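# Line up three lettered blocks alphabetically, fourth off mat

## Task

Of the four blocks, three carry a letter on their upper face. Place those three entirely on the mat, touching or nearly touching, along one straight line, ordered A-to-Z going left to right as viewed from the midpoint between the two arm bases. Each must keep its letter facing up and upright (not rotated or mirrored). The remaining block must end up not on the mat. Everything must stay put on its own once the robot lets go; release the blocks and pull the grippers away at the end.

## Robot and tools

Robot: two xArm7-style seven-joint arms, left_arm and right_arm, each ending in a parallel two-finger gripper. Bases in the scene frame: left_arm at (+0.011, +0.272, 0) with quat_wxyz (+0.998, 0, 0, -0.065); right_arm at (+0.031, -0.345, 0) with quat_wxyz (+0.997, 0, 0, -0.079). The viewing point for left-to-right order is midway between these bases, looking out along +x; from there, left is +y and right is -y.

Frame: one shared scene frame, metres. Origin on the table top between the arms, +x out over the table, +z up, left_arm on the +y side. The arm names are not image sides. Reported hand positions can be slightly wrong, more so at long reach.

Gripper: fingers point along the gripper's +z axis and separate along its y axis. end_effector_position is the point between closed finger pads, roughly 2 cm short of the fingertips; closing pushes the tips about 10 mm further along +z.

The 16-number row (used by both execute_actions and move): left_arm x, y, z, qw, qx, qy, qz, opening, then right_arm x, y, z, qw, qx, qy, qz, opening. Always all 16, even if one arm should not move. x, y, z are an absolute target position for that gripper's end_effector_position in metres, scene frame; qw..qz an absolute target orientation (w first), scene frame. opening ranges -1 (closed) to +1 (fully open, 0.084 m). A target more than 0.6 m from the arm's last reported position along any of its gripper axes is refused. Every control step the command is clipped to within 70 mm and 16 degrees of the measured pose; position wins over orientation if both cannot be met. To hold an arm still, resend exactly the pose from the last result before it stopped, with the desired opening; to keep an orientation fixed, repeat the same quaternion you chose, not the drifting reported one.

execute_actions: argument actions is a list with zero or one item. Empty list: just returns the state. {"rows": [[16 numbers], ...], "steps": n}: up to 15 rows, n at most 15 (default 15), each step 1/30 s, last row repeated if rows run out. {"steps": n} without rows: a wait of up to 300 steps counted from the previous result, including your thinking time. Optional pictures (boolean) switches camera images on or off; they come by default. After the last step an arm continues only to its last clipped pose, so long reaches need several calls; check the result and send the remainder.

move: target is one 16-number row as above (absolute poses). speed is the path top speed in m/s, 0.002 to 0.5, default 0.25; turning capped at twice that in rad/s. Both grippers travel straight lines ending together, lasting 0.5 to 10 s (cut off at 10 s). Openings are applied at the start. The path does not avoid obstacles or the other arm, and the gripper may lag, stray or overshoot speed, especially with the arm nearly straight. Faster contact and aiming deeper past a contact press harder. Result adds a move: line: done, off_target, moving, held or fault, plus limits (paced = pose clipped; held = some steps blocked, after which the arm may jump fast), and each gripper's distance from target. If only one arm is named, the other finished fine.



Results: the state line shows per arm the gripper position, quaternion, linear and angular velocity. grip_measured is the actual finger opening on the command scale; to hold something keep commanding clearly below it (lower squeezes harder; about 24 N per pad max). Sending back grip_measured still squeezes lightly on parts up to about 6 cm wide. HELD marks steps where a clearance check withheld your row; pose unreachable names the arm affected. Hand target shows where the controller is driving each gripper. Joint torques are offset and noisy readings, not contact forces. Camera calibration (K, distortion, T_world_to_cam) is given per camera; head cameras are fixed, wrist cameras move with the hands.

Joint limits (rad): waist and upper arm roll, forearm roll, wrist roll -6.283 to 6.283; shoulder -2.059 to 2.094; elbow -0.192 to 3.927; wrist pitch -1.693 to 3.142. Load limits (N m): waist and shoulder 46.5; upper arm roll, elbow, forearm roll 27.9; wrist pitch and wrist roll 18.6, held weight included. Hitting one causes a torque fault: the arm backs off, freezes 10 s and drops the rest of the call. Holding loads warms motors; MOTOR HOT appears from 65 °C and brakes engage at 80 °C.

Avoid: knocking or placing anything off the table, collisions or pushing between the two arms, dropping or slamming blocks, hard presses, fast closing on objects. Occasionally an outside tug on a held part or a nudge to a loose block may occur; recheck positions. The simulation keeps running while you think. Finish by opening the grippers, lifting clear, and confirming the blocks rest stably.

Each tool is called after ">>>" as name(argument=value, ...), one argument or row to a line, values as JSON.

## Session

>>> execute_actions(
  actions=[],
)

>>> zoom_image(
  camera="cam_head_left",
  region=[100, 100, 400, 400],
)

Scene clock: 0.00 s of 7600.00 s.
left_arm: end_effector_position=(+0.3334, +0.8276, +0.1766) grip_measured=+1.00 end_effector_quat_wxyz=(+0.383, -0.109, +0.837, +0.374) end_effector_velocity=(-0.000, -0.000, -0.000) end_effector_angular_velocity=(+0.000, +0.001, -0.001) | right_arm: end_effector_position=(+0.2260, -0.4209, +0.1309) grip_measured=+1.00 end_effector_quat_wxyz=(-0.148, +0.883, +0.269, +0.356) end_effector_velocity=(+0.000, -0.000, +0.000) end_effector_angular_velocity=(+0.002, -0.002, -0.002)
Joint positions: left_arm=[ 1.119  0.322  0.066  1.129 -2.71   0.351  0.281  0.084] | right_arm=[-0.386 -1.131 -0.943 -0.008 -0.045  1.025 -1.579  0.084]
Joint velocities: left_arm=[-0.    -0.     0.001 -0.     0.001 -0.    -0.001 -0.   ] | right_arm=[-0.001 -0.001 -0.    -0.     0.003  0.     0.     0.   ]
Joint torques (N m, as the arm reports them, + toward a larger angle): no reading
Motor temperatures (°C, as the motors report them): left_arm=[36 35 37 38 36 34 38] | right_arm=[37 34 35 34 35 34 36]
Hand target (left_arm): +0.333, +0.828, +0.177; +0.383, -0.109, +0.837, +0.374
Hand target (right_arm): +0.226, -0.421, +0.131; -0.148, +0.883, +0.269, +0.356

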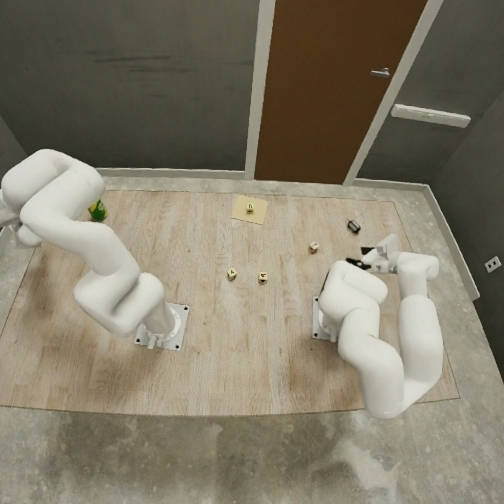

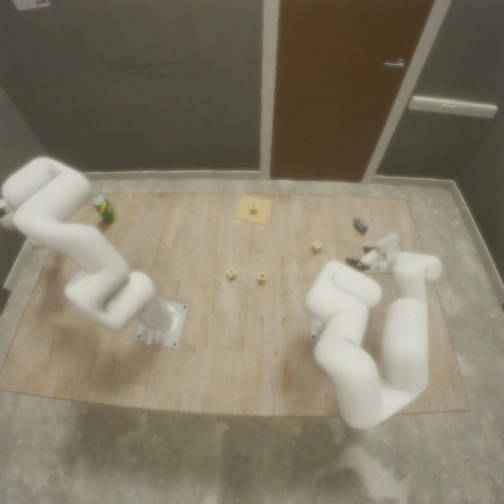

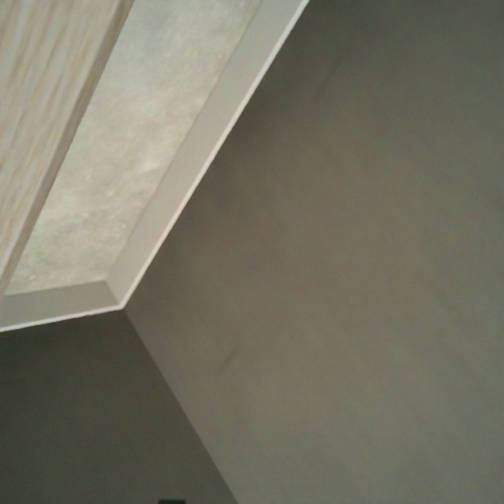

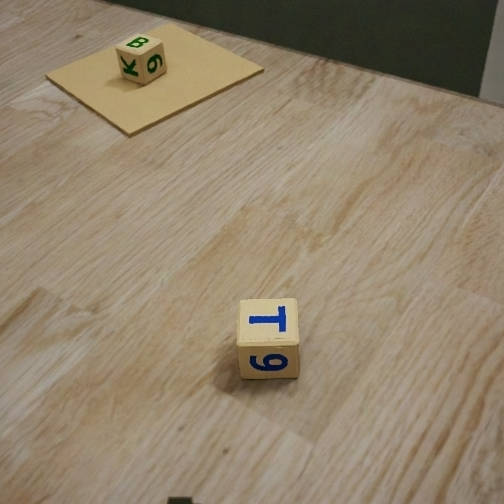

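Region (100, 100, 400, 400) of cam_head_left's 504x504 image, scaled by 1.680, with more detail than that image has.

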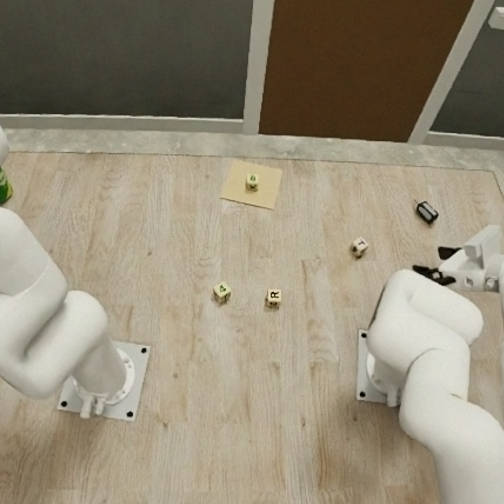

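>>> zoom_image(
  camera="cam_head_left",
  region=[215, 185, 335, 305],
)

Region (215, 185, 335, 305) of cam_head_left's 504x504 image, scaled by 4.200, with more detail than that image has.

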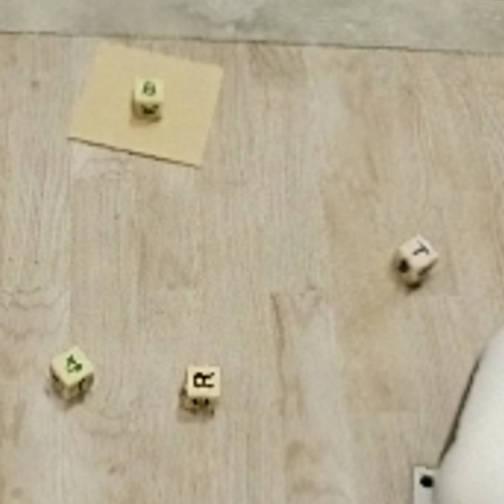

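>>> move(
  target=[0.333,0.828,0.177,0.383,-0.109,0.837,0.374,1,0.30,-0.34,0.15,0,1,0,0,1],
)

>>> move(
  target=[0.333,0.828,0.177,0.383,-0.109,0.837,0.374,1,0.48,-0.09,0.15,0,1,0,0,1],
)

Scene clock: 21.23 s of 7600.00 s.
left_arm: end_effector_position=(+0.3330, +0.8280, +0.1770) grip_measured=+1.00 end_effector_quat_wxyz=(+0.383, -0.109, +0.837, +0.374) end_effector_velocity=(+0.000, -0.000, -0.000) end_effector_angular_velocity=(-0.001, -0.001, +0.000) | right_arm: end_effector_position=(+0.3004, -0.3391, +0.1502) grip_measured=+1.00 end_effector_quat_wxyz=(-0.000, +1.000, +0.000, +0.000) end_effector_velocity=(+0.000, +0.001, +0.000) end_effector_angular_velocity=(-0.005, +0.006, +0.001)
Joint positions: left_arm=[ 1.121  0.321  0.065  1.13  -2.707  0.349  0.278  0.084] | right_arm=[ 0.009 -0.648  0.172  0.325  0.126  0.969 -0.083  0.084]
Joint velocities: left_arm=[-0. -0.  0. -0. -0.  0. -0.  0.] | right_arm=[ 0.001  0.006  0.005  0.006 -0.004  0.005  0.006 -0.   ]
Joint torques (N m, as the arm reports them, + toward a larger angle): left_arm=[ -0.42 -15.31   1.47  13.75   0.66   1.13   0.25] | right_arm=[ 0.81 -8.24 -0.04 13.53 -0.24 -2.14 -0.46]
Motor temperatures (°C, as the motors report them): left_arm=[36 36 37 40 36 34 38] | right_arm=[37 34 35 36 35 34 36]
Hand target (left_arm): +0.333, +0.828, +0.177; +0.383, -0.109, +0.837, +0.374
Hand target (right_arm): +0.300, -0.339, +0.150; +0.000, +1.000, +0.000, +0.000
Off the commanded pose (left_arm): 0.000 m, 0 deg.
Off the commanded pose (right_arm): 0.001 m, 0 deg.
After step 90, 15.80 s passed at rest.
move: done
camera_calibration (this result's frames):
cam_left_wrist: T_world_to_cam=[[-0.485234, 0.693148, 0.533005, -0.473645], [0.66262, -0.106233, 0.741383, -0.201653], [0.570511, 0.712924, -0.407745, -0.579841], [0, 0, 0, 1]] pos_world=[0.234596, 0.720266, 0.16553]
cam_right_wrist: T_world_to_cam=[[-0.00678439, -0.999929, 0.00981115, -0.304905], [-0.999944, 0.00670452, -0.00815114, 0.373259], [0.00808479, -0.0098659, -0.999919, 0.277862], [0, 0, 0, 1]] pos_world=[0.368923, -0.304644, 0.283873]

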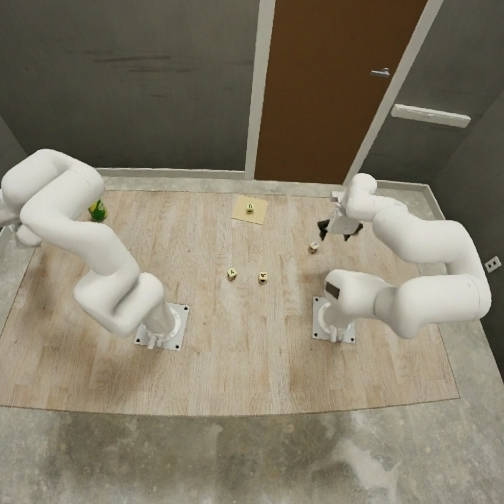

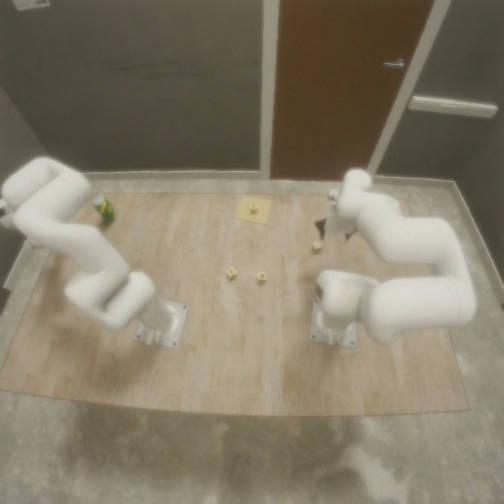

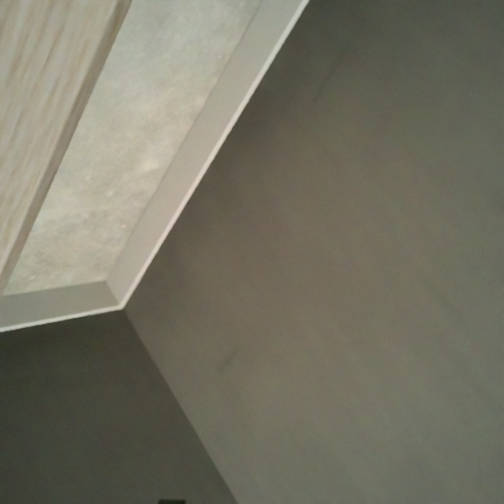

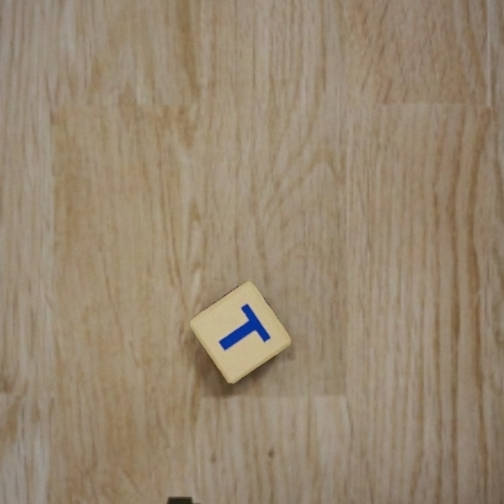

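Scene clock: 23.03 s of 7600.00 s.
left_arm: end_effector_position=(+0.3330, +0.8280, +0.1770) grip_measured=+1.00 end_effector_quat_wxyz=(+0.383, -0.109, +0.837, +0.374) end_effector_velocity=(+0.000, +0.000, +0.001) end_effector_angular_velocity=(+0.001, -0.001, +0.001) | right_arm: end_effector_position=(+0.4792, -0.0895, +0.1501) grip_measured=+1.00 end_effector_quat_wxyz=(-0.001, +1.000, -0.000, +0.001) end_effector_velocity=(-0.000, +0.003, -0.000) end_effector_angular_velocity=(-0.002, +0.004, +0.003)
Joint positions: left_arm=[ 1.121  0.321  0.065  1.13  -2.707  0.349  0.278  0.084] | right_arm=[ 0.197  0.256  0.512  1.168 -0.153  0.947  0.627  0.084]
Joint velocities: left_arm=[ 0.    -0.    -0.     0.001 -0.001  0.    -0.     0.   ] | right_arm=[ 0.005  0.008  0.001  0.01  -0.003  0.008  0.004  0.   ]
Joint torques (N m, as the arm reports them, + toward a larger angle): left_arm=[ -0.46 -15.29   1.5   13.8    0.93   1.27   0.38] | right_arm=[  0.75 -34.32   2.19  13.37  -0.21  -2.15  -0.36]
Motor temperatures (°C, as the motors report them): left_arm=[36 36 37 40 36 34 38] | right_arm=[37 34 35 36 35 34 36]
Hand target (left_arm): +0.333, +0.828, +0.177; +0.383, -0.109, +0.837, +0.374
Hand target (right_arm): +0.479, -0.089, +0.150; -0.001, +1.000, -0.000, +0.000
Off the commanded pose (left_arm): 0.000 m, 0 deg.
Off the commanded pose (right_arm): 0.001 m, 0 deg.
move: done
camera_calibration (this result's frames):
cam_left_wrist: T_world_to_cam=[[-0.485234, 0.693147, 0.533007, -0.473647], [0.662619, -0.106237, 0.741384, -0.201651], [0.570513, 0.712925, -0.407742, -0.579843], [0, 0, 0, 1]] pos_world=[0.234596, 0.720268, 0.165531]
cam_right_wrist: T_world_to_cam=[[-0.00799794, -0.99993, 0.00870607, -0.0533826], [-0.999933, 0.00792473, -0.00841078, 0.550531], [0.0083412, -0.00877276, -0.999927, 0.278841], [0, 0, 0, 1]] pos_world=[0.547741, -0.0552955, 0.283916]

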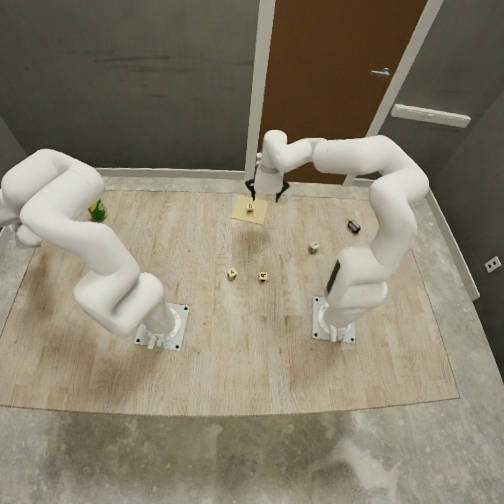

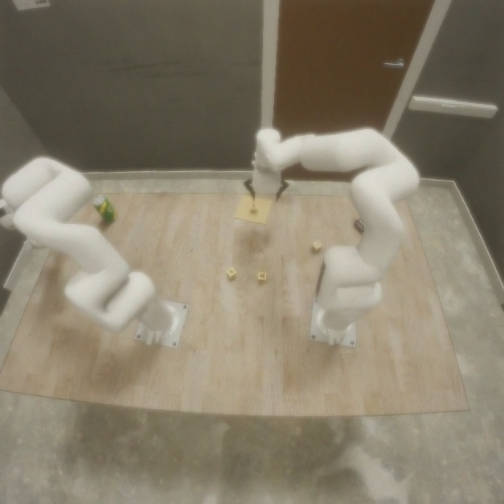

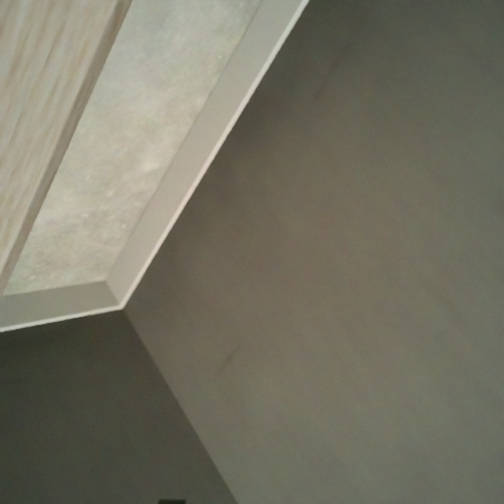

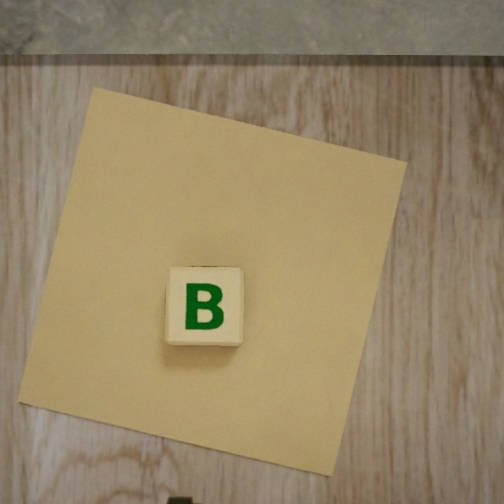

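>>> move(
  target=[0.333,0.828,0.177,0.383,-0.109,0.837,0.374,1,0.528,-0.040,0.075,0,0.707,0.707,0,0.4],
  speed=0.4,
)

>>> move(
  target=[0.333,0.828,0.177,0.383,-0.109,0.837,0.374,1,0.528,-0.040,0.035,0,0.707,0.707,0,0.4],
  speed=0.06,
)

>>> zoom_image(
  camera="cam_head_left",
  region=[215, 160, 295, 240],
)

Scene clock: 38.93 s of 7600.00 s.
left_arm: end_effector_position=(+0.3330, +0.8280, +0.1770) grip_measured=+1.00 end_effector_quat_wxyz=(+0.383, -0.109, +0.837, +0.374) end_effector_velocity=(+0.000, +0.000, +0.001) end_effector_angular_velocity=(+0.001, -0.001, +0.000) | right_arm: end_effector_position=(+0.5282, -0.0401, +0.0754) grip_measured=+0.39 end_effector_quat_wxyz=(+0.000, +0.708, +0.707, +0.000) end_effector_velocity=(-0.001, +0.000, -0.003) end_effector_angular_velocity=(-0.001, +0.006, +0.006)
Joint positions: left_arm=[ 1.121  0.321  0.065  1.13  -2.707  0.349  0.278  0.084] | right_arm=[ 0.167  0.65   0.648  1.422 -0.472  0.933 -0.722  0.061]
Joint velocities: left_arm=[-0.001 -0.     0.001  0.001 -0.001  0.     0.     0.   ] | right_arm=[ 0.002  0.006 -0.001  0.001  0.     0.002 -0.006 -0.   ]
Joint torques (N m, as the arm reports them, + toward a larger angle): left_arm=[ -0.3  -15.31   1.77  14.     0.65   1.17   0.15] | right_arm=[  0.81 -42.17   5.5   12.17  -0.18  -2.17  -0.44]
Motor temperatures (°C, as the motors report them): left_arm=[36 36 37 40 36 34 38] | right_arm=[37 35 35 38 35 34 36]
Hand target (left_arm): +0.333, +0.828, +0.177; +0.383, -0.109, +0.837, +0.374
Hand target (right_arm): +0.528, -0.040, +0.075; -0.000, +0.707, +0.707, +0.000
Off the commanded pose (left_arm): 0.000 m, 0 deg.
Off the commanded pose (right_arm): 0.000 m, 0 deg.
After step 90, 10.40 s passed at rest.
move: done
camera_calibration (this result's frames):
cam_left_wrist: T_world_to_cam=[[-0.485234, 0.693147, 0.533007, -0.473647], [0.662619, -0.106237, 0.741384, -0.201651], [0.570513, 0.712925, -0.407742, -0.579843], [0, 0, 0, 1]] pos_world=[0.234596, 0.720268, 0.165531]
cam_right_wrist: T_world_to_cam=[[0.9999, -0.00911512, 0.0108387, -0.495725], [-0.00902927, -0.999928, -0.00794308, 0.0347301], [0.0109103, 0.00784442, -0.99991, 0.203429], [0, 0, 0, 1]] pos_world=[0.49377, 0.0286133, 0.20906]

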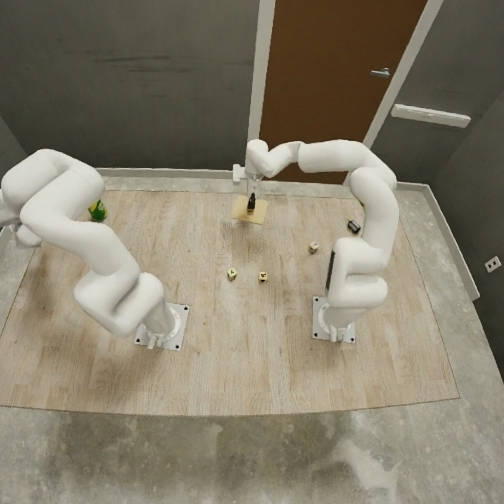

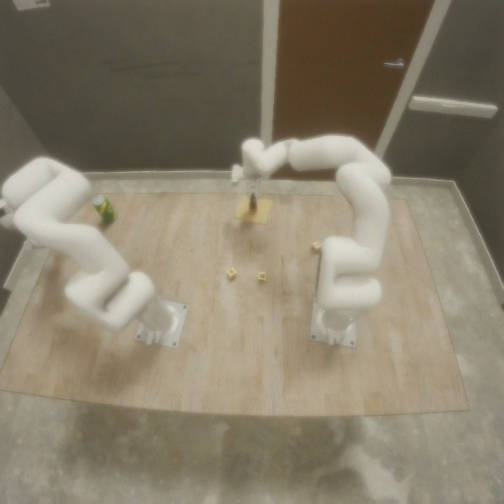

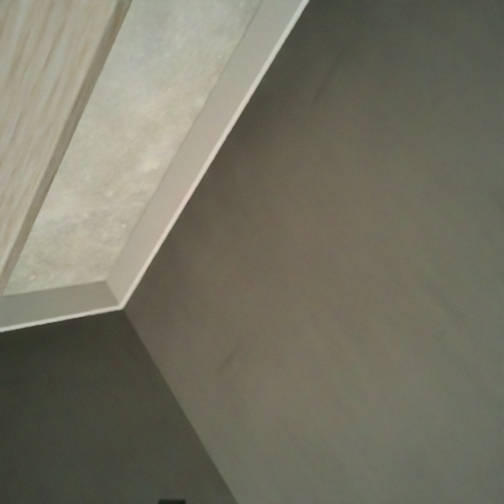

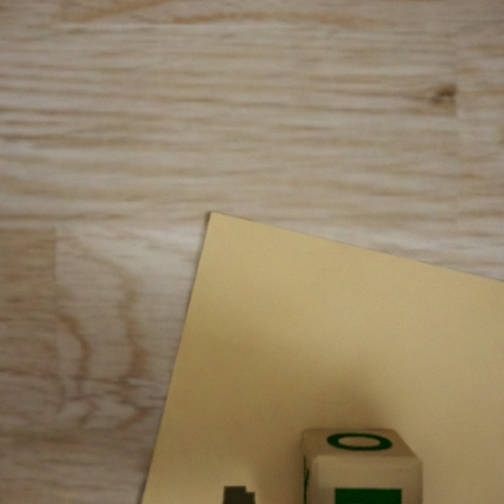

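Scene clock: 39.93 s of 7600.00 s.
left_arm: end_effector_position=(+0.3330, +0.8280, +0.1770) grip_measured=+1.00 end_effector_quat_wxyz=(+0.383, -0.109, +0.837, +0.374) end_effector_velocity=(-0.001, +0.001, +0.000) end_effector_angular_velocity=(+0.001, +0.001, +0.001) | right_arm: end_effector_position=(+0.5282, -0.0398, +0.0354) grip_measured=+0.39 end_effector_quat_wxyz=(+0.000, +0.707, +0.707, +0.000) end_effector_velocity=(+0.001, +0.002, +0.002) end_effector_angular_velocity=(+0.003, -0.006, +0.001)
Joint positions: left_arm=[ 1.121  0.321  0.065  1.13  -2.707  0.349  0.278  0.084] | right_arm=[ 0.192  0.719  0.61   1.412 -0.521  0.86  -0.694  0.061]
Joint velocities: left_arm=[ 0.001  0.     0.001  0.    -0.     0.     0.001  0.   ] | right_arm=[ 0.003 -0.001 -0.     0.003 -0.001 -0.003  0.001  0.   ]
Joint torques (N m, as the arm reports them, + toward a larger angle): left_arm=[ -0.58 -15.01   1.68  14.02   0.7    1.3    0.24] | right_arm=[  0.82 -43.21   5.75  11.45  -0.16  -2.07  -0.4 ]
Motor temperatures (°C, as the motors report them): left_arm=[36 36 37 40 36 34 38] | right_arm=[37 35 35 38 35 34 36]
Hand target (left_arm): +0.333, +0.828, +0.177; +0.383, -0.109, +0.837, +0.374
Hand target (right_arm): +0.528, -0.040, +0.035; +0.000, +0.707, +0.707, +0.000
Off the commanded pose (left_arm): 0.000 m, 0 deg.
Off the commanded pose (right_arm): 0.000 m, 0 deg.
move: done
camera_calibration (this result's frames):
cam_left_wrist: T_world_to_cam=[[-0.485233, 0.693147, 0.533007, -0.473647], [0.662619, -0.106237, 0.741384, -0.201651], [0.570513, 0.712925, -0.407742, -0.579843], [0, 0, 0, 1]] pos_world=[0.234596, 0.720268, 0.165531]
cam_right_wrist: T_world_to_cam=[[0.999914, -0.0077203, 0.0105806, -0.495253], [-0.00763921, -0.999941, -0.00768278, 0.0338904], [0.0106393, 0.00760129, -0.999915, 0.163519], [0, 0, 0, 1]] pos_world=[0.49373, 0.028822, 0.169005]

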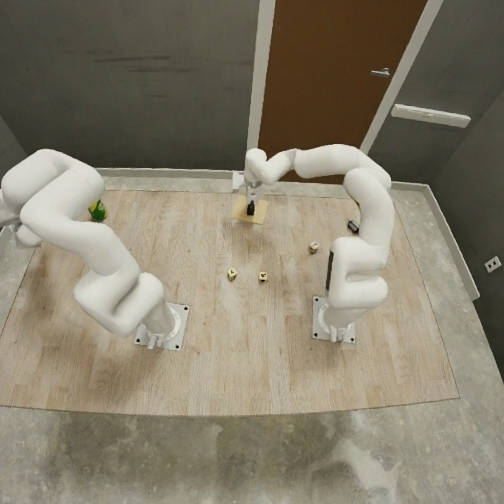

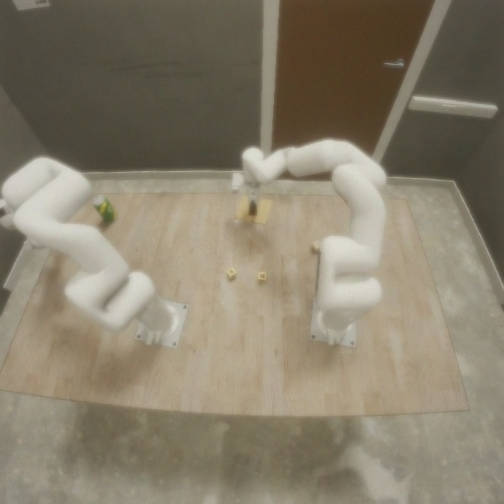

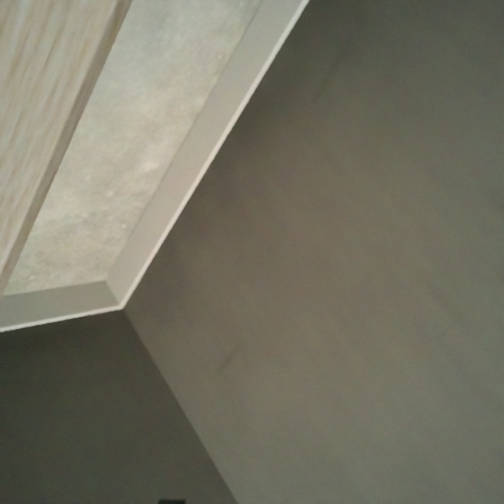

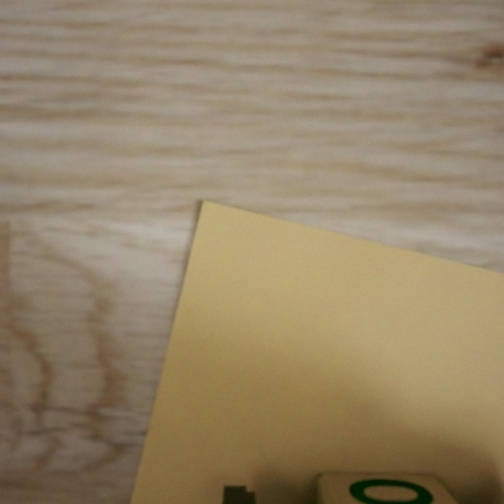

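Region (215, 160, 295, 240) of cam_head_left's 504x504 image, scaled by 6.300, with more detail than that image has.

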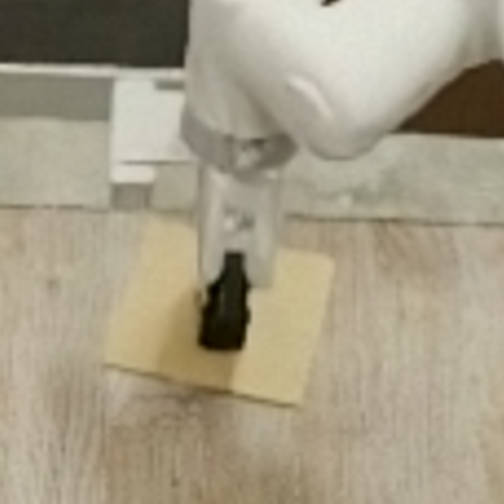

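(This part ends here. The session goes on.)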